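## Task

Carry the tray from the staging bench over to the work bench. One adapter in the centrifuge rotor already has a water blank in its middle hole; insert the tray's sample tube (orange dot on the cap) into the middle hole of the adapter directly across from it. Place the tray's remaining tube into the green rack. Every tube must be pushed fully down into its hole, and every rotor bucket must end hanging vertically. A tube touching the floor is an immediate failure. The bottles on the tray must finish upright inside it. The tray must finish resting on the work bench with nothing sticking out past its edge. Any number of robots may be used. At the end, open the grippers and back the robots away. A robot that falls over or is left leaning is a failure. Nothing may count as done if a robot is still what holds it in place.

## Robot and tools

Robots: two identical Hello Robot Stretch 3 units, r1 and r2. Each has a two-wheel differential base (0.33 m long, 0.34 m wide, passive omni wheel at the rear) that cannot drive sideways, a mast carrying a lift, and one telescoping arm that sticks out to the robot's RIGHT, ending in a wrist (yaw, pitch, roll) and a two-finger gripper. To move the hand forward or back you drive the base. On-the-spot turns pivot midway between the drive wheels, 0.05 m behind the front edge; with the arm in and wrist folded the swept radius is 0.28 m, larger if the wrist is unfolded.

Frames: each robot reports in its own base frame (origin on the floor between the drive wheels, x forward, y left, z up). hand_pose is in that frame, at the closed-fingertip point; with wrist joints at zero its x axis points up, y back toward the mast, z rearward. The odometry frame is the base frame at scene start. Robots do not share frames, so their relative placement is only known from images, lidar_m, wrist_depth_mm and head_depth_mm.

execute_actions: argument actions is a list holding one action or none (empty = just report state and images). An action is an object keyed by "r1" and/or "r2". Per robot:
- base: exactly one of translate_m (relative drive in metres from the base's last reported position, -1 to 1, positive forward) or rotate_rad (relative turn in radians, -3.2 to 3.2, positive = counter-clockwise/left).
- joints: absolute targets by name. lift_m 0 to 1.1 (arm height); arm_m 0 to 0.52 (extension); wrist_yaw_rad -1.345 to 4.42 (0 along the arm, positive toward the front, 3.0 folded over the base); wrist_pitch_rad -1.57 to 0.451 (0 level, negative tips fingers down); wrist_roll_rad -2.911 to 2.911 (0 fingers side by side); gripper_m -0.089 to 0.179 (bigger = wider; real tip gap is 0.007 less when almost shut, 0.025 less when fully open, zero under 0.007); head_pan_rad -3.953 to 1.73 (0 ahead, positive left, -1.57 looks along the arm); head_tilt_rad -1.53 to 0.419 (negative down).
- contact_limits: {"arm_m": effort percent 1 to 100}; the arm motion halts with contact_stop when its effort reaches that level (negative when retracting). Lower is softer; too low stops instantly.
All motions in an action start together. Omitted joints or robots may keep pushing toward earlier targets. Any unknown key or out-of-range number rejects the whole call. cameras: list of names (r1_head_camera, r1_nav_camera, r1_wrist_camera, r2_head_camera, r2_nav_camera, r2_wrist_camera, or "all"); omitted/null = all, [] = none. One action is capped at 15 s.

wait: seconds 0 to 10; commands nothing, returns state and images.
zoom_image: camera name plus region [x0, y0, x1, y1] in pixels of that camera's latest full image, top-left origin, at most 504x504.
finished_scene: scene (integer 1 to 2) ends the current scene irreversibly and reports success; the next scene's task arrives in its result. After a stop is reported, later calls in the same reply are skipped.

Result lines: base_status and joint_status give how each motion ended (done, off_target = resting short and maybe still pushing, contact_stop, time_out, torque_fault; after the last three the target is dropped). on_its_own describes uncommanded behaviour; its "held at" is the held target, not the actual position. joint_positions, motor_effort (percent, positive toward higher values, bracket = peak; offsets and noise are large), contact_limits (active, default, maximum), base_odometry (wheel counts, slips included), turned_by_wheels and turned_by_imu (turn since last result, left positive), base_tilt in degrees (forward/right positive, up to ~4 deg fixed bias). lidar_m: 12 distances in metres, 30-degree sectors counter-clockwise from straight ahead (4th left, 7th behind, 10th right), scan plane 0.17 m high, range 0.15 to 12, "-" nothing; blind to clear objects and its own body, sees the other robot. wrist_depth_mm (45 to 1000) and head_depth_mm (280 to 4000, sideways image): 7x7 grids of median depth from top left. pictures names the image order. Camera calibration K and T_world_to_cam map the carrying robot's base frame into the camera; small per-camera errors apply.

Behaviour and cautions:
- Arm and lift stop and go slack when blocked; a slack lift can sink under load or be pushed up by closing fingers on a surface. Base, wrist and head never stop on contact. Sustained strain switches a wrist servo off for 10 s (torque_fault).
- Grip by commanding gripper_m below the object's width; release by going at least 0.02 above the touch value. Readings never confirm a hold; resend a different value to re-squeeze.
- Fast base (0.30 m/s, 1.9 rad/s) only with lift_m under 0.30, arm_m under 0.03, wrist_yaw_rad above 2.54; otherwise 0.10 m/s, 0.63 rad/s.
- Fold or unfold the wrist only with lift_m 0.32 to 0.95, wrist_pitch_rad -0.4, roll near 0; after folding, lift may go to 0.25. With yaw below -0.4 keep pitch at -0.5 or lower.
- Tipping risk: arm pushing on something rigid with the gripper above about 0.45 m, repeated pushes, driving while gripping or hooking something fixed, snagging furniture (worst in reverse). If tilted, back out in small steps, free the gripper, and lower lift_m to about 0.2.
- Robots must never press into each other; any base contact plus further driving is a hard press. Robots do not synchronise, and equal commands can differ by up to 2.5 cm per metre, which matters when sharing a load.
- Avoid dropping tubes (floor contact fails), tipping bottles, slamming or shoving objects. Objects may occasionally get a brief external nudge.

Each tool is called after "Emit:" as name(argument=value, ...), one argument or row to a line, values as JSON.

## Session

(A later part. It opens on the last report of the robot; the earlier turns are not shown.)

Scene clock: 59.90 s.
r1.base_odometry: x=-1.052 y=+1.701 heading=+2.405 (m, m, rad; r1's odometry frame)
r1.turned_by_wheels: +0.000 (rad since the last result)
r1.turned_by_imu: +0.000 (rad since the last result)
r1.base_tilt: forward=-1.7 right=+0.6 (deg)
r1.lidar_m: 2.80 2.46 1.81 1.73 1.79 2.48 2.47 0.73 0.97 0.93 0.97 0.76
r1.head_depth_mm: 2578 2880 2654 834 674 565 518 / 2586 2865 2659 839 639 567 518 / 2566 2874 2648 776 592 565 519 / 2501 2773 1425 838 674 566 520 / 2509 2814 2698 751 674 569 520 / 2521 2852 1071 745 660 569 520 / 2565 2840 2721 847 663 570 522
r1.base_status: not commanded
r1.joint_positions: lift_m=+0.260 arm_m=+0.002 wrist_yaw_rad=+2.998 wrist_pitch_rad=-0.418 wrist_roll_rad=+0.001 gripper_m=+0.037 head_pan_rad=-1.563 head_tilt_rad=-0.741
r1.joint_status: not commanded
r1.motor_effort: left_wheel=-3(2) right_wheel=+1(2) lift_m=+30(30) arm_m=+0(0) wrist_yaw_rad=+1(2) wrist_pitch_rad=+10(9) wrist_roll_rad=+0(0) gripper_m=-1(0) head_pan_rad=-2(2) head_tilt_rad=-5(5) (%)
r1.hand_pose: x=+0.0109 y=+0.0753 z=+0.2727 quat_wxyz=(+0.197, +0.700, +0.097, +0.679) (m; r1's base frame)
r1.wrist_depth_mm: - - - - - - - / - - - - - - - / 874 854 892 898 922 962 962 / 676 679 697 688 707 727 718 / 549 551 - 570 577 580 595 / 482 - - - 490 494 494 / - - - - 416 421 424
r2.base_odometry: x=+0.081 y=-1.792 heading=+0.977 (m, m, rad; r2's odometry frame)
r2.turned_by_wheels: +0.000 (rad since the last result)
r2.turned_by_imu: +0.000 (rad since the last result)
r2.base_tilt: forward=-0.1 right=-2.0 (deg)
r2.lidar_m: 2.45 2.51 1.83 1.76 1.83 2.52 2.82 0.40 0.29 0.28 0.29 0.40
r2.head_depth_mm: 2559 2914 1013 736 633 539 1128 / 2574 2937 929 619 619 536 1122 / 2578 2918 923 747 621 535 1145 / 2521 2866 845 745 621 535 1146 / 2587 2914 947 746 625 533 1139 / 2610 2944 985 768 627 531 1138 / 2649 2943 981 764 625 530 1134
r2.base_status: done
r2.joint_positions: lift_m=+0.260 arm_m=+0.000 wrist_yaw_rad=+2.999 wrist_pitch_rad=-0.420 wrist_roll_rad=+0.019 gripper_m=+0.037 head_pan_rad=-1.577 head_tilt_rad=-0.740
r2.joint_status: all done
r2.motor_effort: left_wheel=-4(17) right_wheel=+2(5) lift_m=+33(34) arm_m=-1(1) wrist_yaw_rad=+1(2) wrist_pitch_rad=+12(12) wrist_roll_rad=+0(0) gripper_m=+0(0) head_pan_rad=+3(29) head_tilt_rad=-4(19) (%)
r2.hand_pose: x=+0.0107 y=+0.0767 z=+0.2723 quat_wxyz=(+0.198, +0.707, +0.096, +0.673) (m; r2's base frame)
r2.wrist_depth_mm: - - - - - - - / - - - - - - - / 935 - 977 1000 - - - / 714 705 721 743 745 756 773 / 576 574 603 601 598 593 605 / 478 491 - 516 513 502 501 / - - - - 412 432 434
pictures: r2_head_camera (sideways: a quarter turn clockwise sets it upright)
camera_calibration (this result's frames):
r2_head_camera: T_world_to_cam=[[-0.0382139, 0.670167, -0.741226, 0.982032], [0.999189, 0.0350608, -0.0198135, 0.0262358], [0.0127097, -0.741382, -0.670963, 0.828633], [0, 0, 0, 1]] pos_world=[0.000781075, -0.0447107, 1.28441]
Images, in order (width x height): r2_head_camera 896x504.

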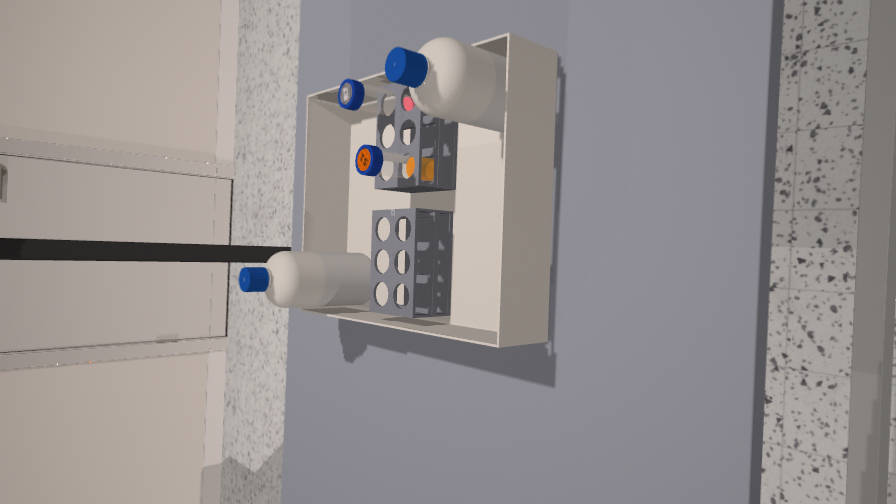

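Emit:
execute_actions(
  actions=[
    {"r1":{"base":{"rotate_rad":-0.5}},"r2":{"base":{"rotate_rad":-0.5}}},
  ],
  cameras=[],
)

Emit:
execute_actions(
  actions=[
    {"r1":{"joints":{"lift_m":0.94}},"r2":{"joints":{"lift_m":0.94}}},
  ],
  cameras=[],
)

Emit:
execute_actions(
  actions=[
    {"r1":{"base":{"rotate_rad":0.5},"joints":{"wrist_yaw_rad":1.57}},"r2":{"base":{"rotate_rad":0.5},"joints":{"wrist_yaw_rad":1.57}}},
  ],
  cameras=[],
)

Emit:
execute_actions(
  actions=[
    {"r1":{"base":{"translate_m":0.07},"joints":{"wrist_pitch_rad":-1.57,"lift_m":1.02,"gripper_m":0.07}},"r2":{"joints":{"wrist_pitch_rad":-1.55,"lift_m":1.02,"gripper_m":0.07}}},
  ],
  cameras=[],
)

Emit:
execute_actions(
  actions=[
    {"r1":{"joints":{"arm_m":0.27}},"r2":{"joints":{"arm_m":0.32}}},
  ],
  cameras=["r1_head_camera","r2_head_camera","r1_wrist_camera","r2_wrist_camera"],
)

Scene clock: 72.60 s.
r1.base_odometry: x=-1.052 y=+1.701 heading=+1.905 (m, m, rad; r1's odometry frame)
r1.turned_by_wheels: -0.500 (rad since the last result)
r1.turned_by_imu: -0.504 (rad since the last result)
r1.base_tilt: forward=-1.9 right=+0.5 (deg)
r1.lidar_m: 0.76 2.79 2.42 1.80 1.74 1.80 2.55 2.46 0.73 0.96 0.93 0.97
r1.head_depth_mm: 3535 3785 2677 834 674 1339 1181 / 3254 3622 1103 836 674 607 1190 / 3082 3417 1109 840 676 580 1186 / 2918 3291 1114 841 679 568 1144 / 2791 3095 1115 842 679 568 521 / 2692 2922 2679 847 579 570 499 / 2542 2755 2723 821 581 559 489
r1.base_status: done
r1.joint_positions: lift_m=+0.260 arm_m=+0.002 wrist_yaw_rad=+2.998 wrist_pitch_rad=-0.418 wrist_roll_rad=+0.001 gripper_m=+0.037 head_pan_rad=-1.563 head_tilt_rad=-0.741
r1.joint_status: not commanded
r1.motor_effort: left_wheel=+1(8) right_wheel=-2(6) lift_m=+30(31) arm_m=+0(0) wrist_yaw_rad=+2(2) wrist_pitch_rad=+9(9) wrist_roll_rad=+0(0) gripper_m=+0(0) head_pan_rad=-3(3) head_tilt_rad=-6(5) (%)
r1.hand_pose: x=+0.0109 y=+0.0753 z=+0.2727 quat_wxyz=(+0.197, +0.700, +0.097, +0.679) (m; r1's base frame)
r1.wrist_depth_mm: - - - - - - - / - - - - - - - / 879 840 899 910 939 954 975 / 660 679 697 698 703 724 732 / 551 553 - 568 593 588 593 / 475 - - - 489 488 492 / - - - - 417 425 423
r2.base_odometry: x=+0.081 y=-1.792 heading=+0.477 (m, m, rad; r2's odometry frame)
r2.turned_by_wheels: -0.500 (rad since the last result)
r2.turned_by_imu: -0.494 (rad since the last result)
r2.base_tilt: forward=-0.1 right=-2.0 (deg)
r2.lidar_m: 0.41 2.45 2.44 1.81 1.79 1.84 2.58 2.82 0.38 0.29 0.28 0.29
r2.head_depth_mm: 3347 3475 1007 783 653 1282 1147 / 3216 3447 1002 778 636 1297 1125 / 3068 3329 997 775 632 1235 1109 / 2904 3191 993 769 629 558 1097 / 2771 3055 987 611 631 533 1133 / 2650 2933 906 721 612 532 1101 / 2526 2837 884 718 595 530 488
r2.base_status: done
r2.joint_positions: lift_m=+0.260 arm_m=+0.000 wrist_yaw_rad=+2.999 wrist_pitch_rad=-0.420 wrist_roll_rad=+0.019 gripper_m=+0.037 head_pan_rad=-1.577 head_tilt_rad=-0.741
r2.joint_status: not commanded
r2.motor_effort: left_wheel=+4(14) right_wheel=-2(7) lift_m=+33(34) arm_m=+0(1) wrist_yaw_rad=+1(1) wrist_pitch_rad=+12(12) wrist_roll_rad=+0(1) gripper_m=+1(1) head_pan_rad=+3(3) head_tilt_rad=-3(4) (%)
r2.hand_pose: x=+0.0107 y=+0.0767 z=+0.2723 quat_wxyz=(+0.198, +0.707, +0.096, +0.673) (m; r2's base frame)
r2.wrist_depth_mm: - - - - - - - / - - - - - - - / 924 - 953 977 993 - - / 712 691 724 745 751 742 754 / 577 586 611 599 595 599 607 / 482 491 - 509 514 506 504 / - - - - 414 427 434
pictures: none
No camera images: the call's "cameras" was empty. Leave "cameras" out to get every camera's image.

Scene clock: 79.60 s.
r1.base_odometry: x=-1.052 y=+1.701 heading=+1.905 (m, m, rad; r1's odometry frame)
r1.turned_by_wheels: +0.000 (rad since the last result)
r1.turned_by_imu: -0.001 (rad since the last result)
r1.base_tilt: forward=-1.6 right=+0.6 (deg)
r1.lidar_m: 0.76 2.79 2.42 1.80 1.74 1.80 2.55 2.47 0.73 0.96 0.93 0.98
r1.head_depth_mm: 3553 3737 2646 834 - - 1162 / 3317 3622 1109 839 717 - 1187 / 3124 3416 1104 840 706 - - / 2933 3293 1112 840 698 - - / 2815 3113 1114 844 697 - 1139 / 2648 2915 2710 846 574 582 489 / 2533 2779 2741 820 581 558 491
r1.base_status: not commanded
r1.joint_positions: lift_m=+0.940 arm_m=+0.002 wrist_yaw_rad=+2.998 wrist_pitch_rad=-0.418 wrist_roll_rad=+0.001 gripper_m=+0.037 head_pan_rad=-1.563 head_tilt_rad=-0.741
r1.joint_status: all done
r1.motor_effort: left_wheel=+1(2) right_wheel=-2(2) lift_m=+38(40) arm_m=+0(0) wrist_yaw_rad=+2(1) wrist_pitch_rad=+9(9) wrist_roll_rad=+0(0) gripper_m=+0(1) head_pan_rad=-3(2) head_tilt_rad=-5(5) (%)
r1.hand_pose: x=+0.0109 y=+0.0753 z=+0.9525 quat_wxyz=(+0.196, +0.700, +0.097, +0.679) (m; r1's base frame)
r1.wrist_depth_mm: - - - - - - - / - - - - - - - / - - - - - - - / - - - - - - - / - - - - - - - / - - - - - - - / - - - - - - -
r2.base_odometry: x=+0.081 y=-1.792 heading=+0.477 (m, m, rad; r2's odometry frame)
r2.turned_by_wheels: +0.000 (rad since the last result)
r2.turned_by_imu: +0.000 (rad since the last result)
r2.base_tilt: forward=+0.0 right=-2.2 (deg)
r2.lidar_m: 0.41 2.45 2.44 1.82 1.79 1.84 2.59 2.82 0.39 0.29 0.28 0.29
r2.head_depth_mm: 3394 3492 1005 838 - 1257 1150 / 3252 3502 1005 780 - 1181 1149 / 3041 3317 996 776 - - - / 2915 3204 990 771 - - - / 2773 3061 983 611 - 511 1144 / 2640 2901 906 721 611 519 1099 / 2535 2877 888 720 594 530 488
r2.base_status: not commanded
r2.joint_positions: lift_m=+0.940 arm_m=+0.000 wrist_yaw_rad=+2.999 wrist_pitch_rad=-0.420 wrist_roll_rad=+0.019 gripper_m=+0.037 head_pan_rad=-1.577 head_tilt_rad=-0.741
r2.joint_status: all done
r2.motor_effort: left_wheel=+4(4) right_wheel=-3(3) lift_m=+43(44) arm_m=+0(1) wrist_yaw_rad=+1(1) wrist_pitch_rad=+12(12) wrist_roll_rad=+1(0) gripper_m=+0(1) head_pan_rad=+3(3) head_tilt_rad=-3(3) (%)
r2.hand_pose: x=+0.0107 y=+0.0768 z=+0.9521 quat_wxyz=(+0.198, +0.707, +0.096, +0.673) (m; r2's base frame)
r2.wrist_depth_mm: - - - - - - - / - - - - - - - / - - - - - - - / - - - - - - - / - - - - - - - / - - - - - - - / - - - - - - -
pictures: none
No camera images: the call's "cameras" was empty. Leave "cameras" out to get every camera's image.

Scene clock: 81.37 s.
r1.base_odometry: x=-1.052 y=+1.701 heading=+2.405 (m, m, rad; r1's odometry frame)
r1.turned_by_wheels: +0.500 (rad since the last result)
r1.turned_by_imu: +0.505 (rad since the last result)
r1.base_tilt: forward=-1.6 right=+0.6 (deg)
r1.lidar_m: 2.79 2.47 1.81 1.73 1.79 2.50 2.47 0.73 0.97 0.93 0.97 0.76
r1.head_depth_mm: 2589 2871 2662 837 - - 1120 / 2542 2812 2675 836 - - - / 2514 2878 2680 778 570 - - / 2462 2792 1429 839 691 567 - / 1063 2821 2680 750 674 576 - / 2552 2838 1067 750 663 584 - / 2526 2862 2720 847 682 613 -
r1.base_status: done
r1.joint_positions: lift_m=+0.940 arm_m=+0.002 wrist_yaw_rad=+1.573 wrist_pitch_rad=-0.418 wrist_roll_rad=+0.001 gripper_m=+0.037 head_pan_rad=-1.563 head_tilt_rad=-0.741
r1.joint_status: all done
r1.motor_effort: left_wheel=-3(6) right_wheel=+1(4) lift_m=+38(38) arm_m=+0(0) wrist_yaw_rad=-2(2) wrist_pitch_rad=+9(9) wrist_roll_rad=+0(0) gripper_m=+0(0) head_pan_rad=-2(2) head_tilt_rad=-5(6) (%)
r1.hand_pose: x=+0.2030 y=-0.1464 z=+0.9525 quat_wxyz=(+0.593, +0.593, -0.385, +0.386) (m; r1's base frame)
r1.wrist_depth_mm: - - - - - - - / - - - - - - - / - - - - 728 741 - / - - - - 594 569 590 / - - - - 460 460 464 / - - - - 399 380 384 / - - - - - 333 334
r2.base_odometry: x=+0.081 y=-1.792 heading=+0.977 (m, m, rad; r2's odometry frame)
r2.turned_by_wheels: +0.500 (rad since the last result)
r2.turned_by_imu: +0.495 (rad since the last result)
r2.base_tilt: forward=+0.0 right=-2.0 (deg)
r2.lidar_m: 2.44 2.50 1.84 1.76 1.84 2.51 2.83 0.40 0.29 0.28 0.29 0.40
r2.head_depth_mm: 2588 2929 1008 809 - 511 1130 / 2575 2928 926 629 - - 1129 / 963 2952 918 746 - - 1136 / 893 2858 845 743 622 - 1119 / 2602 2956 948 743 626 - 944 / 2643 2941 981 766 644 - 956 / 2627 2967 976 763 650 - 965
r2.base_status: done
r2.joint_positions: lift_m=+0.940 arm_m=+0.000 wrist_yaw_rad=+1.572 wrist_pitch_rad=-0.420 wrist_roll_rad=+0.019 gripper_m=+0.037 head_pan_rad=-1.577 head_tilt_rad=-0.741
r2.joint_status: all done
r2.motor_effort: left_wheel=-5(10) right_wheel=+2(5) lift_m=+43(43) arm_m=-1(0) wrist_yaw_rad=-2(3) wrist_pitch_rad=+12(12) wrist_roll_rad=+1(0) gripper_m=+1(1) head_pan_rad=+3(3) head_tilt_rad=-4(4) (%)
r2.hand_pose: x=+0.2028 y=-0.1449 z=+0.9521 quat_wxyz=(+0.590, +0.597, -0.390, +0.379) (m; r2's base frame)
r2.wrist_depth_mm: - - - - - - - / - - - - - - - / - - - - - - - / - - - - 588 604 579 / - - - - 471 485 485 / - - - - 409 396 403 / - - - - 347 340 340
pictures: none
No camera images: the call's "cameras" was empty. Leave "cameras" out to get every camera's image.

Scene clock: 83.00 s.
r1.base_odometry: x=-1.104 y=+1.748 heading=+2.405 (m, m, rad; r1's odometry frame)
r1.turned_by_wheels: +0.000 (rad since the last result)
r1.turned_by_imu: +0.000 (rad since the last result)
r1.base_tilt: forward=-1.5 right=+0.6 (deg)
r1.lidar_m: 2.72 2.47 1.81 1.73 1.79 2.49 2.54 0.80 0.97 0.93 0.97 0.70
r1.head_depth_mm: 2592 2794 - - - - - / 2567 2848 2860 - - - - / 2518 2846 2868 - - - 1122 / 931 2763 2092 776 675 593 - / 2545 2840 1068 806 674 597 - / 2553 2838 2725 844 680 583 521 / 2555 2829 2705 848 683 570 522
r1.base_status: done
r1.joint_positions: lift_m=+1.020 arm_m=+0.002 wrist_yaw_rad=+1.573 wrist_pitch_rad=-1.565 wrist_roll_rad=+0.001 gripper_m=+0.070 head_pan_rad=-1.563 head_tilt_rad=-0.741
r1.joint_status: all done
r1.motor_effort: left_wheel=-3(3) right_wheel=+2(5) lift_m=+39(40) arm_m=+0(0) wrist_yaw_rad=-2(2) wrist_pitch_rad=-3(8) wrist_roll_rad=+0(0) gripper_m=-1(86) head_pan_rad=-2(3) head_tilt_rad=-5(5) (%)
r1.hand_pose: x=-0.0439 y=-0.1470 z=+0.9021 quat_wxyz=(+0.707, +0.707, -0.002, +0.002) (m; r1's base frame)
r1.wrist_depth_mm: - - - - - 276 274 / - - - - - 286 280 / - - - - - 294 292 / - - - - - 300 297 / - - - - - 312 305 / - - - - - 320 320 / - - - - - 332 326
r2.base_odometry: x=+0.081 y=-1.792 heading=+0.977 (m, m, rad; r2's odometry frame)
r2.turned_by_wheels: +0.000 (rad since the last result)
r2.turned_by_imu: +0.000 (rad since the last result)
r2.base_tilt: forward=-0.1 right=-1.8 (deg)
r2.lidar_m: 2.44 2.50 1.82 1.76 1.83 2.52 2.82 0.40 0.29 0.28 0.29 0.40
r2.head_depth_mm: 2596 2935 - - - - 1130 / 2565 2946 - - - - 1038 / 935 2919 - - - - 1140 / 2589 2868 845 742 631 - 1139 / 2607 2892 945 743 629 - 1132 / 2627 2891 983 764 627 531 1137 / 2639 2972 974 764 625 529 1138
r2.base_status: not commanded
r2.joint_positions: lift_m=+1.020 arm_m=+0.000 wrist_yaw_rad=+1.572 wrist_pitch_rad=-1.542 wrist_roll_rad=+0.019 gripper_m=+0.070 head_pan_rad=-1.577 head_tilt_rad=-0.741
r2.joint_status: all done
r2.motor_effort: left_wheel=-5(5) right_wheel=+2(2) lift_m=+43(47) arm_m=-1(1) wrist_yaw_rad=-1(2) wrist_pitch_rad=-4(10) wrist_roll_rad=+1(1) gripper_m=+1(81) head_pan_rad=+3(3) head_tilt_rad=-3(4) (%)
r2.hand_pose: x=-0.0382 y=-0.1454 z=+0.9017 quat_wxyz=(+0.707, +0.707, -0.016, +0.004) (m; r2's base frame)
r2.wrist_depth_mm: - - - - 856 289 293 / - - - - 864 295 299 / - - - - 323 302 306 / - - - - 323 305 308 / - - - - 318 315 316 / - - - - - 320 317 / - - - - 331 327 329
pictures: none
No camera images: the call's "cameras" was empty. Leave "cameras" out to get every camera's image.

Scene clock: 86.57 s.
r1.base_odometry: x=-1.104 y=+1.748 heading=+2.405 (m, m, rad; r1's odometry frame)
r1.turned_by_wheels: +0.000 (rad since the last result)
r1.turned_by_imu: +0.000 (rad since the last result)
r1.base_tilt: forward=-1.7 right=+0.7 (deg)
r1.lidar_m: 2.73 2.47 1.81 1.73 1.79 2.50 2.53 0.80 0.97 0.93 0.97 0.70
r1.head_depth_mm: 2500 - 2600 835 623 565 516 / 2496 2907 2773 767 593 567 518 / 609 - - 774 624 567 519 / 876 2888 2785 778 676 566 519 / 2552 2840 2833 793 674 569 520 / 2570 2866 2719 845 680 569 521 / 2532 2829 2686 846 680 571 522
r1.base_status: not commanded
r1.joint_positions: lift_m=+1.020 arm_m=+0.270 wrist_yaw_rad=+1.571 wrist_pitch_rad=-1.565 wrist_roll_rad=+0.001 gripper_m=+0.070 head_pan_rad=-1.563 head_tilt_rad=-0.741
r1.joint_status: all done
r1.motor_effort: left_wheel=-3(3) right_wheel=+1(1) lift_m=+38(38) arm_m=+4(6) wrist_yaw_rad=-1(2) wrist_pitch_rad=-3(3) wrist_roll_rad=+0(0) gripper_m=-1(0) head_pan_rad=-3(3) head_tilt_rad=-5(7) (%)
r1.hand_pose: x=-0.0440 y=-0.4149 z=+0.9022 quat_wxyz=(+0.707, +0.707, -0.002, +0.002) (m; r1's base frame)
r1.wrist_depth_mm: - 977 282 279 274 268 222 / - - 287 284 282 281 224 / - 305 297 294 291 287 230 / - - 309 304 301 296 241 / - - 317 316 306 304 272 / - - 328 323 265 288 251 / - - 336 332 218 293 261
r2.base_odometry: x=+0.081 y=-1.792 heading=+0.977 (m, m, rad; r2's odometry frame)
r2.turned_by_wheels: +0.000 (rad since the last result)
r2.turned_by_imu: +0.000 (rad since the last result)
r2.base_tilt: forward=+0.0 right=-2.0 (deg)
r2.lidar_m: 2.45 2.50 1.83 1.77 1.84 2.51 2.83 0.39 0.29 0.28 0.29 0.40
r2.head_depth_mm: - 2976 1007 733 634 538 1127 / - 2929 917 619 619 536 1130 / - - 920 743 620 536 1141 / 2570 2877 851 743 622 534 1141 / 2572 2898 931 742 625 532 1141 / 2634 2899 983 766 626 530 1136 / 2600 2922 976 762 626 530 1135
r2.base_status: not commanded
r2.joint_positions: lift_m=+1.020 arm_m=+0.320 wrist_yaw_rad=+1.571 wrist_pitch_rad=-1.542 wrist_roll_rad=+0.019 gripper_m=+0.070 head_pan_rad=-1.577 head_tilt_rad=-0.741
r2.joint_status: all done
r2.motor_effort: left_wheel=-4(5) right_wheel=+2(2) lift_m=+43(43) arm_m=+4(5) wrist_yaw_rad=-1(2) wrist_pitch_rad=-4(4) wrist_roll_rad=+1(1) gripper_m=+1(1) head_pan_rad=+3(3) head_tilt_rad=-4(4) (%)
r2.hand_pose: x=-0.0382 y=-0.4647 z=+0.9017 quat_wxyz=(+0.707, +0.707, -0.017, +0.003) (m; r2's base frame)
r2.wrist_depth_mm: - 284 285 260 261 240 231 / - 289 289 290 290 264 235 / - 293 293 294 296 272 267 / - 300 299 302 300 273 275 / - 305 307 305 306 297 312 / - 309 312 310 - 252 314 / - 316 318 263 319 259 193
pictures: r1_head_camera (sideways: a quarter turn clockwise sets it upright), r1_wrist_camera, r2_head_camera (sideways: a quarter turn clockwise sets it upright), r2_wrist_camera
camera_calibration (this result's frames):
r1_head_camera: T_world_to_cam=[[0.0393757, 0.634859, -0.771624, 1.02528], [0.998724, -0.049435, 0.0102916, -0.0207838], [-0.0316116, -0.771045, -0.635995, 0.787321], [0, 0, 0, 1]] pos_world=[0.00527477, -0.0448718, 1.29207]
r1_wrist_camera: T_world_to_cam=[[0.0421512, -0.999006, -0.0144857, -0.403086], [-0.97995, -0.0441643, 0.194285, -0.211463], [-0.194732, 0.0060059, -0.980838, 1.04265], [0, 0, 0, 1]] pos_world=[0.0128049, -0.418286, 1.05792]
r2_head_camera: T_world_to_cam=[[-0.0382523, 0.670846, -0.740609, 0.981227], [0.999187, 0.0351424, -0.0197756, 0.0261865], [0.0127604, -0.740763, -0.671645, 0.82952], [0, 0, 0, 1]] pos_world=[0.000784007, -0.044695, 1.28437]
r2_wrist_camera: T_world_to_cam=[[-0.0286947, -0.999299, 0.0240362, -0.486437], [-0.994331, 0.0309984, 0.101707, -0.075315], [-0.102381, -0.0209814, -0.994524, 1.04216], [0, 0, 0, 1]] pos_world=[0.0178513, -0.461896, 1.0558]
Images, in order (width x height): r1_head_camera 896x504, r1_wrist_camera 644x364, r2_head_camera 896x504, r2_wrist_camera 644x364.

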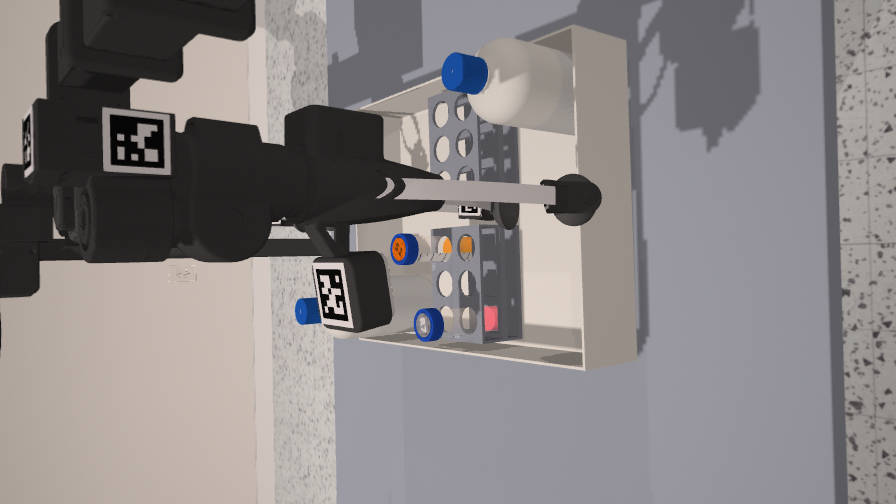

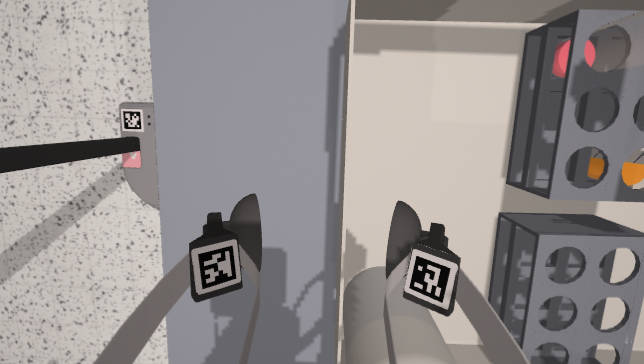

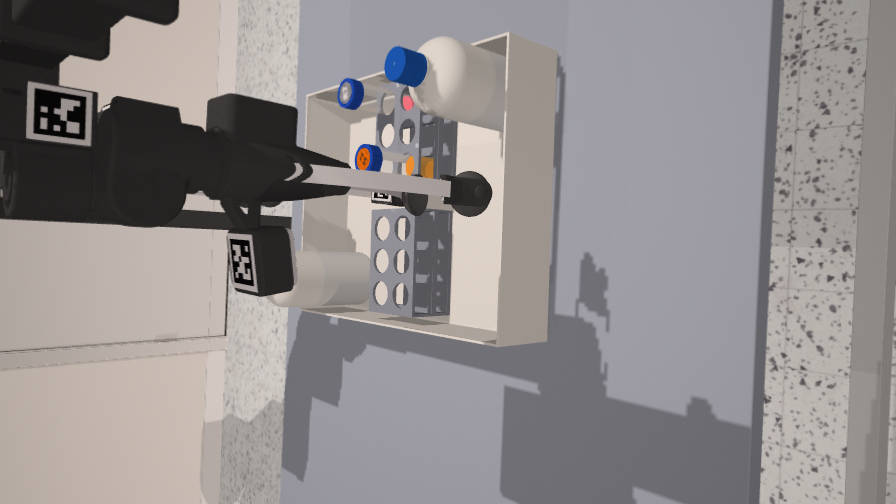

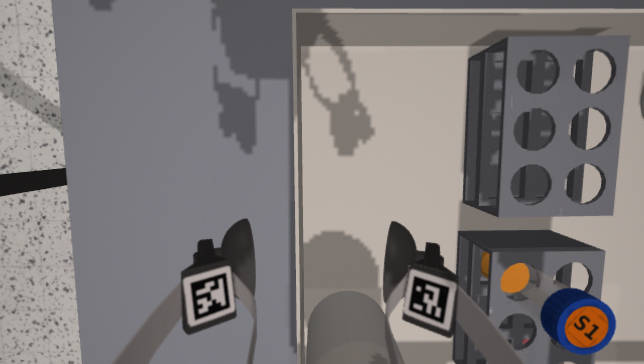

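Emit:
execute_actions(
  actions=[
    {"r1":{"base":{"translate_m":0.01},"joints":{"arm_m":0.284}},"r2":{"base":{"translate_m":0.01},"joints":{"arm_m":0.304}}},
  ],
  cameras=[],
)

Emit:
execute_actions(
  actions=[
    {"r1":{"joints":{"lift_m":0.915}},"r2":{"joints":{"lift_m":0.915}}},
  ],
  cameras=["r1_wrist_camera","r2_wrist_camera"],
)

Scene clock: 104.37 s.
r1.base_odometry: x=-1.111 y=+1.755 heading=+2.405 (m, m, rad; r1's odometry frame)
r1.turned_by_wheels: +0.000 (rad since the last result)
r1.turned_by_imu: -0.001 (rad since the last result)
r1.base_tilt: forward=-1.6 right=+0.7 (deg)
r1.lidar_m: 2.71 2.47 1.81 1.73 1.80 2.49 2.55 0.81 0.97 0.93 0.97 0.69
r1.head_depth_mm: 2466 - 2671 837 612 566 516 / - 2913 2684 767 596 565 518 / 618 - - 787 625 566 519 / 2486 2832 2807 773 674 568 519 / 2551 2848 2832 762 628 568 520 / 2568 2812 2687 845 681 569 522 / 2528 2838 2671 848 682 569 522
r1.base_status: done
r1.joint_positions: lift_m=+1.020 arm_m=+0.284 wrist_yaw_rad=+1.571 wrist_pitch_rad=-1.565 wrist_roll_rad=+0.001 gripper_m=+0.070 head_pan_rad=-1.563 head_tilt_rad=-0.741
r1.joint_status: all done
r1.motor_effort: left_wheel=-3(4) right_wheel=+1(4) lift_m=+38(39) arm_m=+5(5) wrist_yaw_rad=-1(1) wrist_pitch_rad=-3(3) wrist_roll_rad=+0(0) gripper_m=+1(0) head_pan_rad=-3(2) head_tilt_rad=-6(6) (%)
r1.hand_pose: x=-0.0441 y=-0.4289 z=+0.9022 quat_wxyz=(+0.707, +0.707, -0.002, +0.002) (m; r1's base frame)
r1.wrist_depth_mm: - 287 282 279 256 249 216 / - 295 289 286 284 278 224 / - 301 298 295 290 284 256 / - 313 307 304 300 293 237 / - - 311 315 309 301 275 / - - 331 317 308 283 252 / - - 337 256 324 292 287
r2.base_odometry: x=+0.087 y=-1.784 heading=+0.977 (m, m, rad; r2's odometry frame)
r2.turned_by_wheels: +0.000 (rad since the last result)
r2.turned_by_imu: +0.000 (rad since the last result)
r2.base_tilt: forward=+0.2 right=-2.0 (deg)
r2.lidar_m: 2.43 2.50 1.83 1.76 1.83 2.52 2.84 0.40 0.29 0.28 0.29 0.40
r2.head_depth_mm: - 2958 1005 635 623 540 1133 / - 2929 907 727 619 536 1134 / - - 916 746 620 536 1147 / 2581 2931 848 742 623 534 1145 / 2577 2958 946 741 624 532 1141 / 2610 2909 986 764 625 531 1140 / 2659 2953 975 760 625 530 1137
r2.base_status: done
r2.joint_positions: lift_m=+1.020 arm_m=+0.304 wrist_yaw_rad=+1.571 wrist_pitch_rad=-1.543 wrist_roll_rad=+0.019 gripper_m=+0.070 head_pan_rad=-1.577 head_tilt_rad=-0.741
r2.joint_status: all done
r2.motor_effort: left_wheel=-4(6) right_wheel=+2(6) lift_m=+43(43) arm_m=-4(5) wrist_yaw_rad=+0(1) wrist_pitch_rad=-3(4) wrist_roll_rad=+0(0) gripper_m=+1(1) head_pan_rad=+3(3) head_tilt_rad=-3(4) (%)
r2.hand_pose: x=-0.0384 y=-0.4497 z=+0.9017 quat_wxyz=(+0.707, +0.707, -0.016, +0.003) (m; r2's base frame)
r2.wrist_depth_mm: 999 281 289 284 256 257 257 / - 288 290 290 292 283 238 / - 293 295 294 293 291 240 / - 300 300 303 302 275 243 / - 306 306 307 306 300 298 / - 307 310 314 - 275 254 / - 317 317 318 317 286 193
pictures: none
No camera images: the call's "cameras" was empty. Leave "cameras" out to get every camera's image.

Scene clock: 106.17 s.
r1.base_odometry: x=-1.111 y=+1.755 heading=+2.405 (m, m, rad; r1's odometry frame)
r1.turned_by_wheels: +0.000 (rad since the last result)
r1.turned_by_imu: +0.000 (rad since the last result)
r1.base_tilt: forward=-1.6 right=+0.7 (deg)
r1.lidar_m: 2.71 2.47 1.81 1.72 1.79 2.48 2.55 0.81 0.97 0.93 0.97 0.69
r1.head_depth_mm: 2571 2848 2922 - 596 565 517 / 2588 2828 932 757 595 566 518 / 2525 684 - - 647 566 519 / 1065 2767 2685 727 674 568 519 / 2486 2809 1068 776 627 569 521 / 2529 2844 2718 844 679 569 520 / 2540 2788 2712 846 682 571 521
r1.base_status: not commanded
r1.joint_positions: lift_m=+0.915 arm_m=+0.284 wrist_yaw_rad=+1.571 wrist_pitch_rad=-1.565 wrist_roll_rad=+0.001 gripper_m=+0.070 head_pan_rad=-1.563 head_tilt_rad=-0.741
r1.joint_status: all done
r1.motor_effort: left_wheel=-2(3) right_wheel=+1(1) lift_m=+29(30) arm_m=+5(5) wrist_yaw_rad=-1(1) wrist_pitch_rad=-3(3) wrist_roll_rad=+0(0) gripper_m=+0(0) head_pan_rad=-2(2) head_tilt_rad=-6(6) (%)
r1.hand_pose: x=-0.0441 y=-0.4289 z=+0.7975 quat_wxyz=(+0.707, +0.707, -0.002, +0.002) (m; r1's base frame)
r1.wrist_depth_mm: 185 183 181 179 176 176 172 / 189 188 187 184 180 180 178 / 195 194 192 189 188 186 181 / 202 199 198 194 192 192 186 / - 206 204 200 197 198 189 / - 213 213 208 205 202 199 / - 221 217 214 212 209 201
r2.base_odometry: x=+0.087 y=-1.784 heading=+0.977 (m, m, rad; r2's odometry frame)
r2.turned_by_wheels: +0.000 (rad since the last result)
r2.turned_by_imu: +0.000 (rad since the last result)
r2.base_tilt: forward=-0.1 right=-1.9 (deg)
r2.lidar_m: 2.44 2.50 1.83 1.76 1.83 2.51 2.83 0.40 0.29 0.28 0.29 0.40
r2.head_depth_mm: 2581 2907 - 576 622 540 1129 / 2532 2810 916 685 619 537 1128 / 691 732 - 747 615 534 1147 / 2550 2897 838 742 623 533 1139 / 2577 2930 948 744 623 532 1142 / 2629 2945 976 765 625 531 1142 / 2648 2923 973 761 624 530 1129
r2.base_status: not commanded
r2.joint_positions: lift_m=+0.915 arm_m=+0.304 wrist_yaw_rad=+1.571 wrist_pitch_rad=-1.543 wrist_roll_rad=+0.019 gripper_m=+0.070 head_pan_rad=-1.577 head_tilt_rad=-0.741
r2.joint_status: all done
r2.motor_effort: left_wheel=-4(4) right_wheel=+2(1) lift_m=+33(35) arm_m=-4(4) wrist_yaw_rad=-1(0) wrist_pitch_rad=-3(3) wrist_roll_rad=+0(1) gripper_m=+1(1) head_pan_rad=+3(4) head_tilt_rad=-4(2) (%)
r2.hand_pose: x=-0.0384 y=-0.4496 z=+0.7971 quat_wxyz=(+0.707, +0.707, -0.016, +0.003) (m; r2's base frame)
r2.wrist_depth_mm: 183 185 185 185 184 185 182 / 187 188 188 188 187 189 184 / 189 191 192 191 191 192 189 / 194 195 196 195 195 195 191 / 198 197 199 198 198 200 194 / 200 201 203 202 - 204 201 / 205 205 207 206 206 209 178
pictures: r1_wrist_camera, r2_wrist_camera
camera_calibration (this result's frames):
r1_wrist_camera: T_world_to_cam=[[0.0421434, -0.999006, -0.0145072, -0.418568], [-0.979849, -0.044164, 0.194794, -0.192283], [-0.195241, 0.00600562, -0.980737, 0.939974], [0, 0, 0, 1]] pos_world=[0.0127527, -0.432289, 0.953251]
r2_wrist_camera: T_world_to_cam=[[-0.0286822, -0.999299, 0.0240514, -0.468848], [-0.994277, 0.0309987, 0.102235, -0.0656912], [-0.102909, -0.0209814, -0.994469, 0.938298], [0, 0, 0, 1]] pos_world=[0.0177967, -0.446796, 0.951102]
Images, in order (width x height): r1_wrist_camera 644x364, r2_wrist_camera 644x364.

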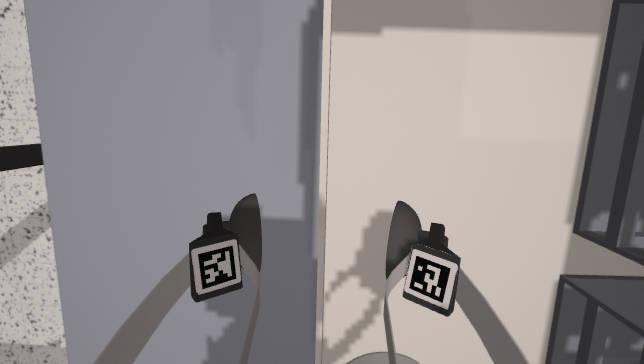

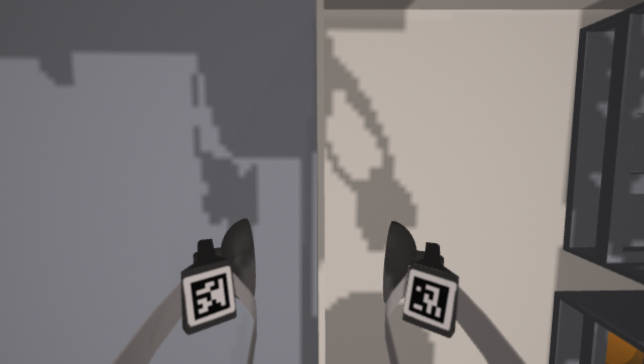

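Emit:
execute_actions(
  actions=[
    {"r1":{"joints":{"gripper_m":-0.04}},"r2":{"joints":{"gripper_m":-0.04}}},
  ],
  cameras=[],
)

Emit:
execute_actions(
  actions=[
    {"r1":{"joints":{"lift_m":1.06}},"r2":{"joints":{"lift_m":1.06}}},
  ],
  cameras=["r1_wrist_camera","r2_wrist_camera"],
)

Emit:
execute_actions(
  actions=[
    {"r1":{"base":{"translate_m":-1.0}},"r2":{"base":{"translate_m":1.0}}},
  ],
  cameras=["r1_wrist_camera","r2_wrist_camera","r2_nav_camera"],
)

Scene clock: 111.40 s.
r1.base_odometry: x=-1.111 y=+1.755 heading=+2.405 (m, m, rad; r1's odometry frame)
r1.turned_by_wheels: +0.000 (rad since the last result)
r1.turned_by_imu: +0.000 (rad since the last result)
r1.base_tilt: forward=-1.6 right=+0.5 (deg)
r1.lidar_m: 2.72 2.47 1.81 1.72 1.79 2.49 2.55 0.81 0.97 0.93 0.97 0.69
r1.head_depth_mm: 2584 2855 2913 - 597 564 517 / 2563 2851 893 751 595 565 518 / 2533 683 - - 624 568 519 / 1069 2764 2649 740 675 568 520 / 2483 2868 1065 776 627 570 520 / 2519 2828 2667 849 680 570 521 / 2522 2828 2696 847 681 570 522
r1.base_status: not commanded
r1.joint_positions: lift_m=+0.915 arm_m=+0.284 wrist_yaw_rad=+1.571 wrist_pitch_rad=-1.562 wrist_roll_rad=+0.001 gripper_m=-0.039 head_pan_rad=-1.563 head_tilt_rad=-0.741
r1.joint_status: all done
r1.motor_effort: left_wheel=-3(3) right_wheel=+2(1) lift_m=+37(36) arm_m=+4(4) wrist_yaw_rad=-1(1) wrist_pitch_rad=-4(5) wrist_roll_rad=+0(0) gripper_m=-17(93) head_pan_rad=-3(3) head_tilt_rad=-6(6) (%)
r1.hand_pose: x=-0.0433 y=-0.4289 z=+0.7972 quat_wxyz=(+0.707, +0.707, -0.003, +0.003) (m; r1's base frame)
r1.wrist_depth_mm: 185 183 182 178 175 174 173 / 190 188 186 184 181 179 176 / 195 193 191 188 185 183 179 / 201 200 198 193 191 190 184 / - 205 203 121 195 195 188 / - 211 210 207 201 200 197 / - 219 218 212 206 208 199
r2.base_odometry: x=+0.087 y=-1.784 heading=+0.977 (m, m, rad; r2's odometry frame)
r2.turned_by_wheels: +0.000 (rad since the last result)
r2.turned_by_imu: +0.000 (rad since the last result)
r2.base_tilt: forward=-0.1 right=-2.1 (deg)
r2.lidar_m: 2.43 2.50 1.84 1.76 1.83 2.51 2.83 0.40 0.29 0.28 0.29 0.40
r2.head_depth_mm: 2549 2886 - 576 620 539 1127 / 2569 2805 915 686 619 537 1125 / 694 732 - 742 616 536 1145 / 2526 2893 836 740 621 532 1144 / 2597 2915 948 742 623 531 1134 / 2610 2934 982 765 627 531 1139 / 2633 2932 975 761 624 530 1134
r2.base_status: not commanded
r2.joint_positions: lift_m=+0.915 arm_m=+0.304 wrist_yaw_rad=+1.571 wrist_pitch_rad=-1.542 wrist_roll_rad=+0.019 gripper_m=-0.039 head_pan_rad=-1.577 head_tilt_rad=-0.741
r2.joint_status: all done
r2.motor_effort: left_wheel=-4(3) right_wheel=+2(2) lift_m=+41(41) arm_m=-4(5) wrist_yaw_rad=+0(0) wrist_pitch_rad=-4(4) wrist_roll_rad=+0(1) gripper_m=-13(90) head_pan_rad=+3(3) head_tilt_rad=-3(4) (%)
r2.hand_pose: x=-0.0382 y=-0.4496 z=+0.7968 quat_wxyz=(+0.707, +0.707, -0.017, +0.003) (m; r2's base frame)
r2.wrist_depth_mm: 183 183 185 182 182 183 180 / 185 186 189 185 185 185 182 / 188 190 192 189 188 189 185 / 193 193 195 193 192 193 189 / 196 197 198 195 197 197 193 / 200 200 201 - 200 201 198 / 204 204 206 205 205 205 175
pictures: none
No camera images: the call's "cameras" was empty. Leave "cameras" out to get every camera's image.

Scene clock: 113.57 s.
r1.base_odometry: x=-1.111 y=+1.755 heading=+2.405 (m, m, rad; r1's odometry frame)
r1.turned_by_wheels: +0.000 (rad since the last result)
r1.turned_by_imu: +0.000 (rad since the last result)
r1.base_tilt: forward=-1.6 right=+0.6 (deg)
r1.lidar_m: 2.71 2.47 1.81 1.73 1.79 2.49 2.54 0.81 0.97 0.93 0.97 0.69
r1.head_depth_mm: 2655 2862 466 490 674 566 518 / 2609 2847 667 510 674 565 517 / - - - 520 658 566 519 / 2536 2809 646 606 659 567 519 / 2551 2735 649 609 661 568 520 / 2552 2839 2690 816 679 569 520 / 2547 2823 2700 847 681 571 521
r1.base_status: not commanded
r1.joint_positions: lift_m=+1.060 arm_m=+0.284 wrist_yaw_rad=+1.571 wrist_pitch_rad=-1.562 wrist_roll_rad=+0.001 gripper_m=-0.039 head_pan_rad=-1.563 head_tilt_rad=-0.741
r1.joint_status: all done
r1.motor_effort: left_wheel=-2(3) right_wheel=+2(2) lift_m=+45(48) arm_m=+4(4) wrist_yaw_rad=-1(1) wrist_pitch_rad=-5(5) wrist_roll_rad=+0(0) gripper_m=-16(16) head_pan_rad=-3(2) head_tilt_rad=-6(5) (%)
r1.hand_pose: x=-0.0432 y=-0.4289 z=+0.9418 quat_wxyz=(+0.707, +0.707, -0.003, +0.003) (m; r1's base frame)
r1.wrist_depth_mm: - - 316 313 175 174 172 / - - 325 323 181 179 175 / - 346 338 332 186 183 181 / - - 347 195 192 189 184 / - - 359 121 196 195 189 / - - 373 287 202 200 197 / - - 378 293 208 206 198
r2.base_odometry: x=+0.087 y=-1.784 heading=+0.977 (m, m, rad; r2's odometry frame)
r2.turned_by_wheels: +0.000 (rad since the last result)
r2.turned_by_imu: +0.000 (rad since the last result)
r2.base_tilt: forward=+0.0 right=-1.9 (deg)
r2.lidar_m: 2.44 2.50 1.83 1.77 1.83 2.50 2.83 0.40 0.29 0.28 0.29 0.40
r2.head_depth_mm: 2548 2804 488 545 637 538 1132 / - - 653 547 633 537 1128 / - - 650 706 633 535 1143 / 2544 705 654 553 629 533 1139 / 2575 2885 651 720 628 532 1144 / 2630 2930 979 761 628 531 1138 / 2629 2979 978 760 626 529 1136
r2.base_status: not commanded
r2.joint_positions: lift_m=+1.060 arm_m=+0.304 wrist_yaw_rad=+1.571 wrist_pitch_rad=-1.542 wrist_roll_rad=+0.019 gripper_m=-0.039 head_pan_rad=-1.577 head_tilt_rad=-0.741
r2.joint_status: all done
r2.motor_effort: left_wheel=-4(4) right_wheel=+1(2) lift_m=+52(54) arm_m=-4(4) wrist_yaw_rad=+0(1) wrist_pitch_rad=-4(4) wrist_roll_rad=+0(1) gripper_m=-13(13) head_pan_rad=+3(3) head_tilt_rad=-3(4) (%)
r2.hand_pose: x=-0.0381 y=-0.4496 z=+0.9415 quat_wxyz=(+0.707, +0.707, -0.017, +0.003) (m; r2's base frame)
r2.wrist_depth_mm: - 323 324 182 181 182 179 / - 330 330 185 185 185 183 / - 333 334 189 189 190 185 / - 338 343 193 193 194 189 / - 344 345 194 195 197 192 / - 353 358 - 199 202 200 / - 363 361 282 205 206 176
pictures: r1_wrist_camera, r2_wrist_camera
camera_calibration (this result's frames):
r1_wrist_camera: T_world_to_cam=[[0.0421986, -0.999006, -0.0143662, -0.416642], [-0.980505, -0.0441704, 0.191466, -0.216436], [-0.19191, 0.00600655, -0.981394, 1.08243], [0, 0, 0, 1]] pos_world=[0.0130943, -0.432289, 1.09775]
r2_wrist_camera: T_world_to_cam=[[-0.0286993, -0.999299, 0.0240185, -0.472282], [-0.994395, 0.0309879, 0.101081, -0.079083], [-0.101755, -0.0209829, -0.994588, 1.08211], [0, 0, 0, 1]] pos_world=[0.0179159, -0.446794, 1.09559]
Images, in order (width x height): r1_wrist_camera 644x364, r2_wrist_camera 644x364.

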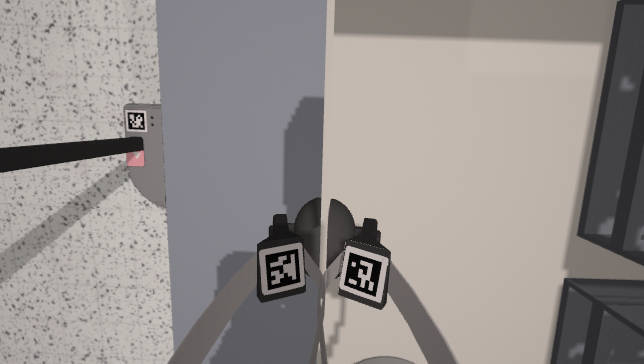

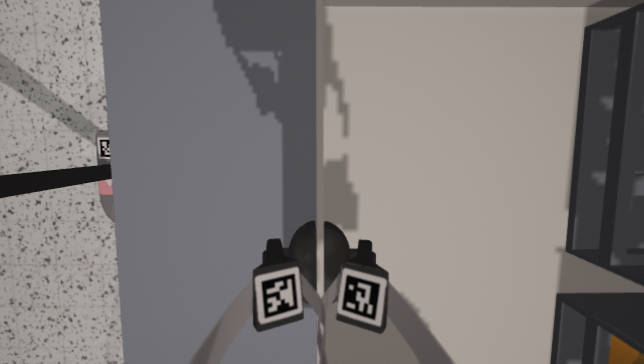

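Scene clock: 125.17 s.
r1.base_odometry: x=-0.370 y=+1.083 heading=+2.405 (m, m, rad; r1's odometry frame)
r1.turned_by_wheels: +0.000 (rad since the last result)
r1.turned_by_imu: -0.001 (rad since the last result)
r1.base_tilt: forward=-1.7 right=+0.8 (deg)
r1.lidar_m: 1.65 2.47 1.80 1.75 1.82 2.49 1.55 1.79 3.11 0.94 0.35 1.33
r1.head_depth_mm: 2642 2872 466 492 1633 1363 1181 / 2582 2874 668 510 1635 1376 1188 / - - - 520 1551 1377 1189 / 2560 2829 650 606 1527 1375 1187 / 2532 2728 677 608 1558 1380 1186 / 2556 2852 2673 846 1387 1384 1189 / 2538 2848 2695 848 679 584 613
r1.base_status: done
r1.joint_positions: lift_m=+1.060 arm_m=+0.284 wrist_yaw_rad=+1.571 wrist_pitch_rad=-1.559 wrist_roll_rad=+0.000 gripper_m=-0.039 head_pan_rad=-1.563 head_tilt_rad=-0.741
r1.joint_status: not commanded
r1.motor_effort: left_wheel=-2(7) right_wheel=+1(2) lift_m=+45(46) arm_m=+5(4) wrist_yaw_rad=-1(1) wrist_pitch_rad=-6(7) wrist_roll_rad=+1(1) gripper_m=-17(17) head_pan_rad=-2(3) head_tilt_rad=-5(7) (%)
r1.hand_pose: x=-0.0424 y=-0.4289 z=+0.9418 quat_wxyz=(+0.707, +0.707, -0.004, +0.004) (m; r1's base frame)
r1.wrist_depth_mm: - - - 179 175 175 172 / - - - 183 181 179 176 / - - - 188 185 184 179 / - - - 192 190 189 184 / - - - - 196 194 186 / - - - 206 202 202 195 / - - - 212 207 206 198
r2.base_odometry: x=+0.646 y=-0.955 heading=+0.977 (m, m, rad; r2's odometry frame)
r2.turned_by_wheels: +0.000 (rad since the last result)
r2.turned_by_imu: -0.005 (rad since the last result)
r2.base_tilt: forward=-0.1 right=-2.0 (deg)
r2.lidar_m: 1.45 2.51 1.84 1.77 1.83 2.50 1.11 0.41 0.44 1.22 3.09 1.70
r2.head_depth_mm: 2576 2845 488 546 1566 1331 1127 / - - 655 546 1505 1321 1160 / - - 646 1543 1562 1322 1140 / 2549 802 654 548 1553 1315 1143 / 2610 2846 669 1602 1555 1310 1142 / 2632 2957 2427 1885 1537 1303 1133 / 2639 2919 2421 1867 1538 1314 1134
r2.base_status: done
r2.joint_positions: lift_m=+1.060 arm_m=+0.304 wrist_yaw_rad=+1.571 wrist_pitch_rad=-1.537 wrist_roll_rad=+0.017 gripper_m=-0.039 head_pan_rad=-1.577 head_tilt_rad=-0.741
r2.joint_status: not commanded
r2.motor_effort: left_wheel=-2(4) right_wheel=+0(6) lift_m=+51(51) arm_m=-3(4) wrist_yaw_rad=-1(0) wrist_pitch_rad=-7(7) wrist_roll_rad=+1(1) gripper_m=-15(15) head_pan_rad=+3(3) head_tilt_rad=-3(4) (%)
r2.hand_pose: x=-0.0369 y=-0.4495 z=+0.9414 quat_wxyz=(+0.707, +0.707, -0.018, +0.006) (m; r2's base frame)
r2.wrist_depth_mm: - - - 182 182 182 180 / - - - 185 186 185 181 / - - - 188 189 190 185 / - - - 192 192 194 189 / - - - 195 197 198 192 / - - - - 201 200 200 / - - 981 206 203 205 175
pictures: r1_wrist_camera, r2_nav_camera (sideways: a quarter turn counterclockwise sets it upright), r2_wrist_camera
camera_calibration (this result's frames):
r1_wrist_camera: T_world_to_cam=[[0.0431648, -0.998967, -0.0142211, -0.416756], [-0.981079, -0.0450723, 0.188287, -0.213025], [-0.188733, 0.00582465, -0.982011, 1.08316], [0, 0, 0, 1]] pos_world=[0.0134235, -0.432236, 1.09786]
r2_nav_camera: T_world_to_cam=[[0.0123973, -0.638063, 0.769885, -0.957647], [-0.999152, 0.0223309, 0.0345966, 0.0219042], [-0.039267, -0.76966, -0.637245, 0.799004], [0, 0, 0, 1]] pos_world=[0.0651324, 0.00343364, 1.24568]
r2_wrist_camera: T_world_to_cam=[[-0.0264799, -0.999362, 0.0239607, -0.472005], [-0.994927, 0.0286744, 0.0964276, -0.0745624], [-0.0970531, -0.0212857, -0.995052, 1.08263], [0, 0, 0, 1]] pos_world=[0.0183901, -0.446521, 1.09577]
Images, in order (width x height): r1_wrist_camera 644x364, r2_nav_camera 672x504, r2_wrist_camera 644x364.

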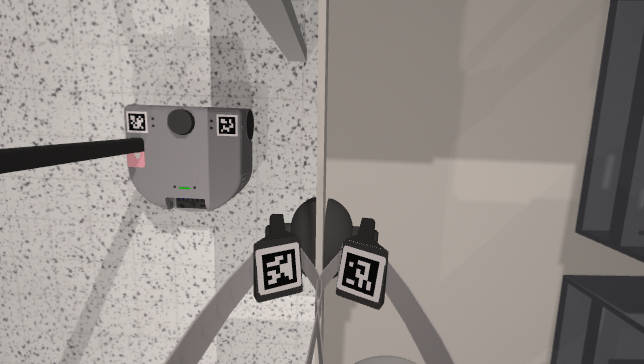

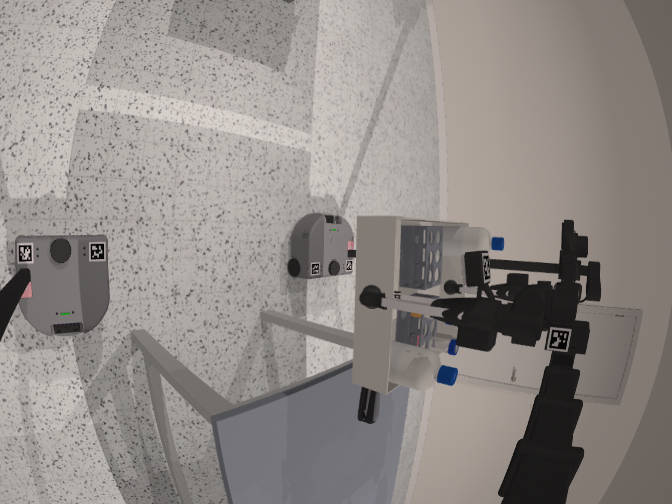

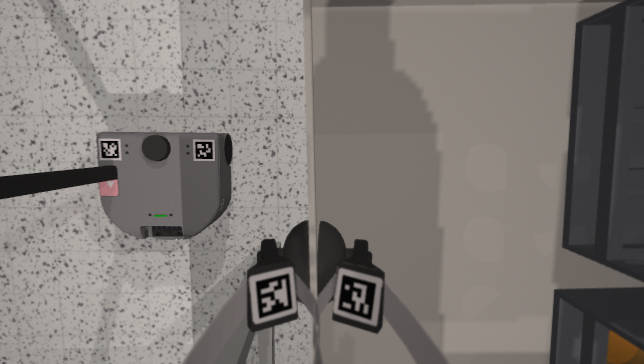

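Emit:
execute_actions(
  actions=[
    {"r1":{"base":{"translate_m":-1.0},"joints":{"arm_m":0.268}},"r2":{"base":{"translate_m":1.01},"joints":{"arm_m":0.294}}},
  ],
  cameras=["r1_wrist_camera","r2_wrist_camera"],
)

Emit:
execute_actions(
  actions=[
    {"r1":{"base":{"translate_m":-0.6}},"r2":{"base":{"translate_m":0.6},"joints":{"head_pan_rad":-1.0}}},
  ],
  cameras=["r1_wrist_camera","r2_wrist_camera","r2_nav_camera"],
)

action 0: r2: "base": translate_m = 1.01 is out of range: |translate_m| is at most 1

Scene clock: 136.60 s.
r1.base_odometry: x=+0.074 y=+0.680 heading=+2.405 (m, m, rad; r1's odometry frame)
r1.turned_by_wheels: +0.000 (rad since the last result)
r1.turned_by_imu: -0.002 (rad since the last result)
r1.base_tilt: forward=-1.6 right=+0.7 (deg)
r1.lidar_m: 2.25 2.44 1.81 1.75 1.82 2.49 2.37 0.97 1.31 1.21 1.22 0.86
r1.head_depth_mm: 2639 2868 466 490 1638 1376 1186 / 2615 2844 669 510 1596 1367 1186 / - - - 604 1548 1380 1184 / 2539 2751 657 607 1527 1376 1189 / 2537 2681 686 609 1562 1375 1185 / 2550 2804 2722 2005 1641 1381 1192 / 2545 2836 2703 2040 1650 1386 1192
r1.base_status: done
r1.joint_positions: lift_m=+1.060 arm_m=+0.284 wrist_yaw_rad=+1.571 wrist_pitch_rad=-1.557 wrist_roll_rad=-0.001 gripper_m=-0.039 head_pan_rad=-1.563 head_tilt_rad=-0.741
r1.joint_status: not commanded
r1.motor_effort: left_wheel=-2(5) right_wheel=+0(2) lift_m=+45(45) arm_m=+4(4) wrist_yaw_rad=-1(1) wrist_pitch_rad=-7(8) wrist_roll_rad=+0(1) gripper_m=-19(17) head_pan_rad=-3(3) head_tilt_rad=-5(5) (%)
r1.hand_pose: x=-0.0419 y=-0.4289 z=+0.9417 quat_wxyz=(+0.707, +0.707, -0.004, +0.005) (m; r1's base frame)
r1.wrist_depth_mm: - - - 179 177 175 172 / - - - 185 181 179 176 / - - - 188 186 184 179 / - - - 193 191 188 183 / - - - - 196 195 186 / - - - - 201 200 192 / - - - 212 208 207 196
r2.base_odometry: x=+0.982 y=-0.458 heading=+0.977 (m, m, rad; r2's odometry frame)
r2.turned_by_wheels: +0.000 (rad since the last result)
r2.turned_by_imu: -0.002 (rad since the last result)
r2.base_tilt: forward=+0.0 right=-2.0 (deg)
r2.lidar_m: 1.04 2.52 1.83 1.77 1.84 2.50 1.10 0.95 1.29 1.21 1.23 0.87
r2.head_depth_mm: 2630 2946 2493 596 1494 1324 1146 / 2766 3018 2477 1932 1555 1330 1146 / 2983 3225 2480 1918 1560 1322 1149 / 3168 3329 2451 1904 1558 1325 1141 / 3392 3430 2181 1786 1553 1309 1139 / 3730 3401 2164 1885 1542 1307 1139 / 3947 1349 1064 1877 1547 1308 1136
r2.base_status: done
r2.joint_positions: lift_m=+1.060 arm_m=+0.304 wrist_yaw_rad=+1.571 wrist_pitch_rad=-1.536 wrist_roll_rad=+0.016 gripper_m=-0.039 head_pan_rad=-1.007 head_tilt_rad=-0.741
r2.joint_status: all done
r2.motor_effort: left_wheel=-2(4) right_wheel=+0(4) lift_m=+51(51) arm_m=-2(3) wrist_yaw_rad=-1(0) wrist_pitch_rad=-7(8) wrist_roll_rad=+2(2) gripper_m=-16(17) head_pan_rad=+3(30) head_tilt_rad=-4(3) (%)
r2.hand_pose: x=-0.0365 y=-0.4494 z=+0.9414 quat_wxyz=(+0.707, +0.707, -0.018, +0.006) (m; r2's base frame)
r2.wrist_depth_mm: - - - 182 182 183 180 / - - - 187 185 187 182 / - - - 188 190 190 185 / - - - 193 192 193 187 / - - - 194 195 198 190 / - - - - 200 203 199 / - - - 205 205 205 175
pictures: r1_wrist_camera, r2_nav_camera (sideways: a quarter turn counterclockwise sets it upright), r2_wrist_camera
camera_calibration (this result's frames):
r1_wrist_camera: T_world_to_cam=[[0.043884, -0.998937, -0.0141356, -0.416814], [-0.981385, -0.0457524, 0.186524, -0.21121], [-0.186972, 0.00568709, -0.982349, 1.08355], [0, 0, 0, 1]] pos_world=[0.0136065, -0.432196, 1.09792]
r2_nav_camera: T_world_to_cam=[[0.354584, -0.530611, 0.769885, -0.959735], [-0.853407, -0.520096, 0.0345966, 0.0210152], [0.382056, -0.669292, -0.637245, 0.796434], [0, 0, 0, 1]] pos_world=[0.0539579, 0.034731, 1.24568]
r2_wrist_camera: T_world_to_cam=[[-0.0259172, -0.999377, 0.0239418, -0.471837], [-0.995086, 0.0280806, 0.0949497, -0.0730654], [-0.0955628, -0.0213633, -0.995194, 1.0828], [0, 0, 0, 1]] pos_world=[0.0185408, -0.44636, 1.09583]
Images, in order (width x height): r1_wrist_camera 644x364, r2_nav_camera 672x504, r2_wrist_camera 644x364.

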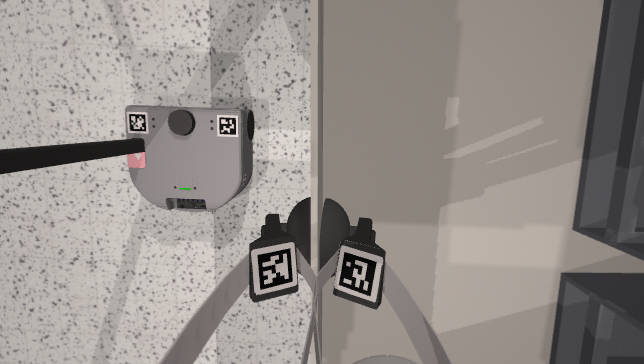

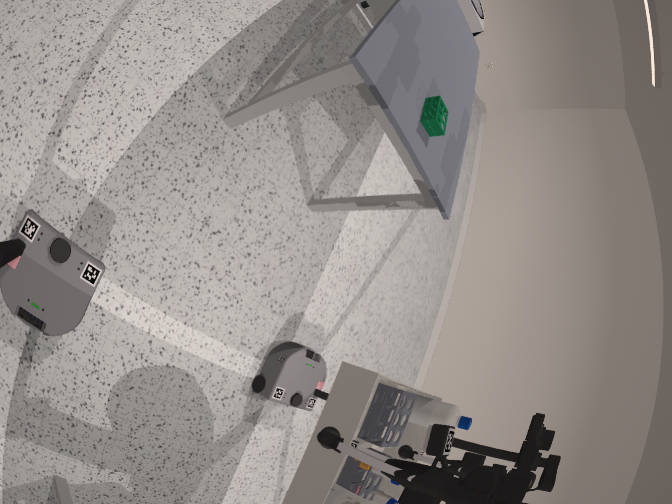

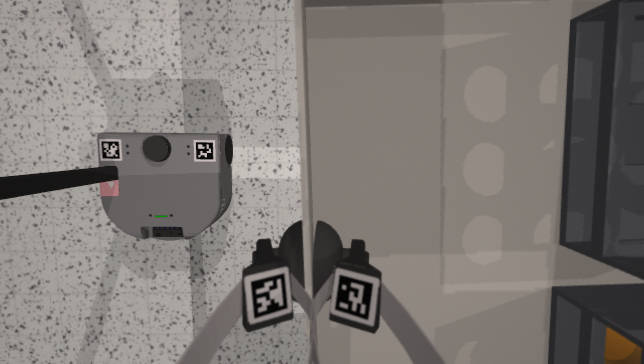

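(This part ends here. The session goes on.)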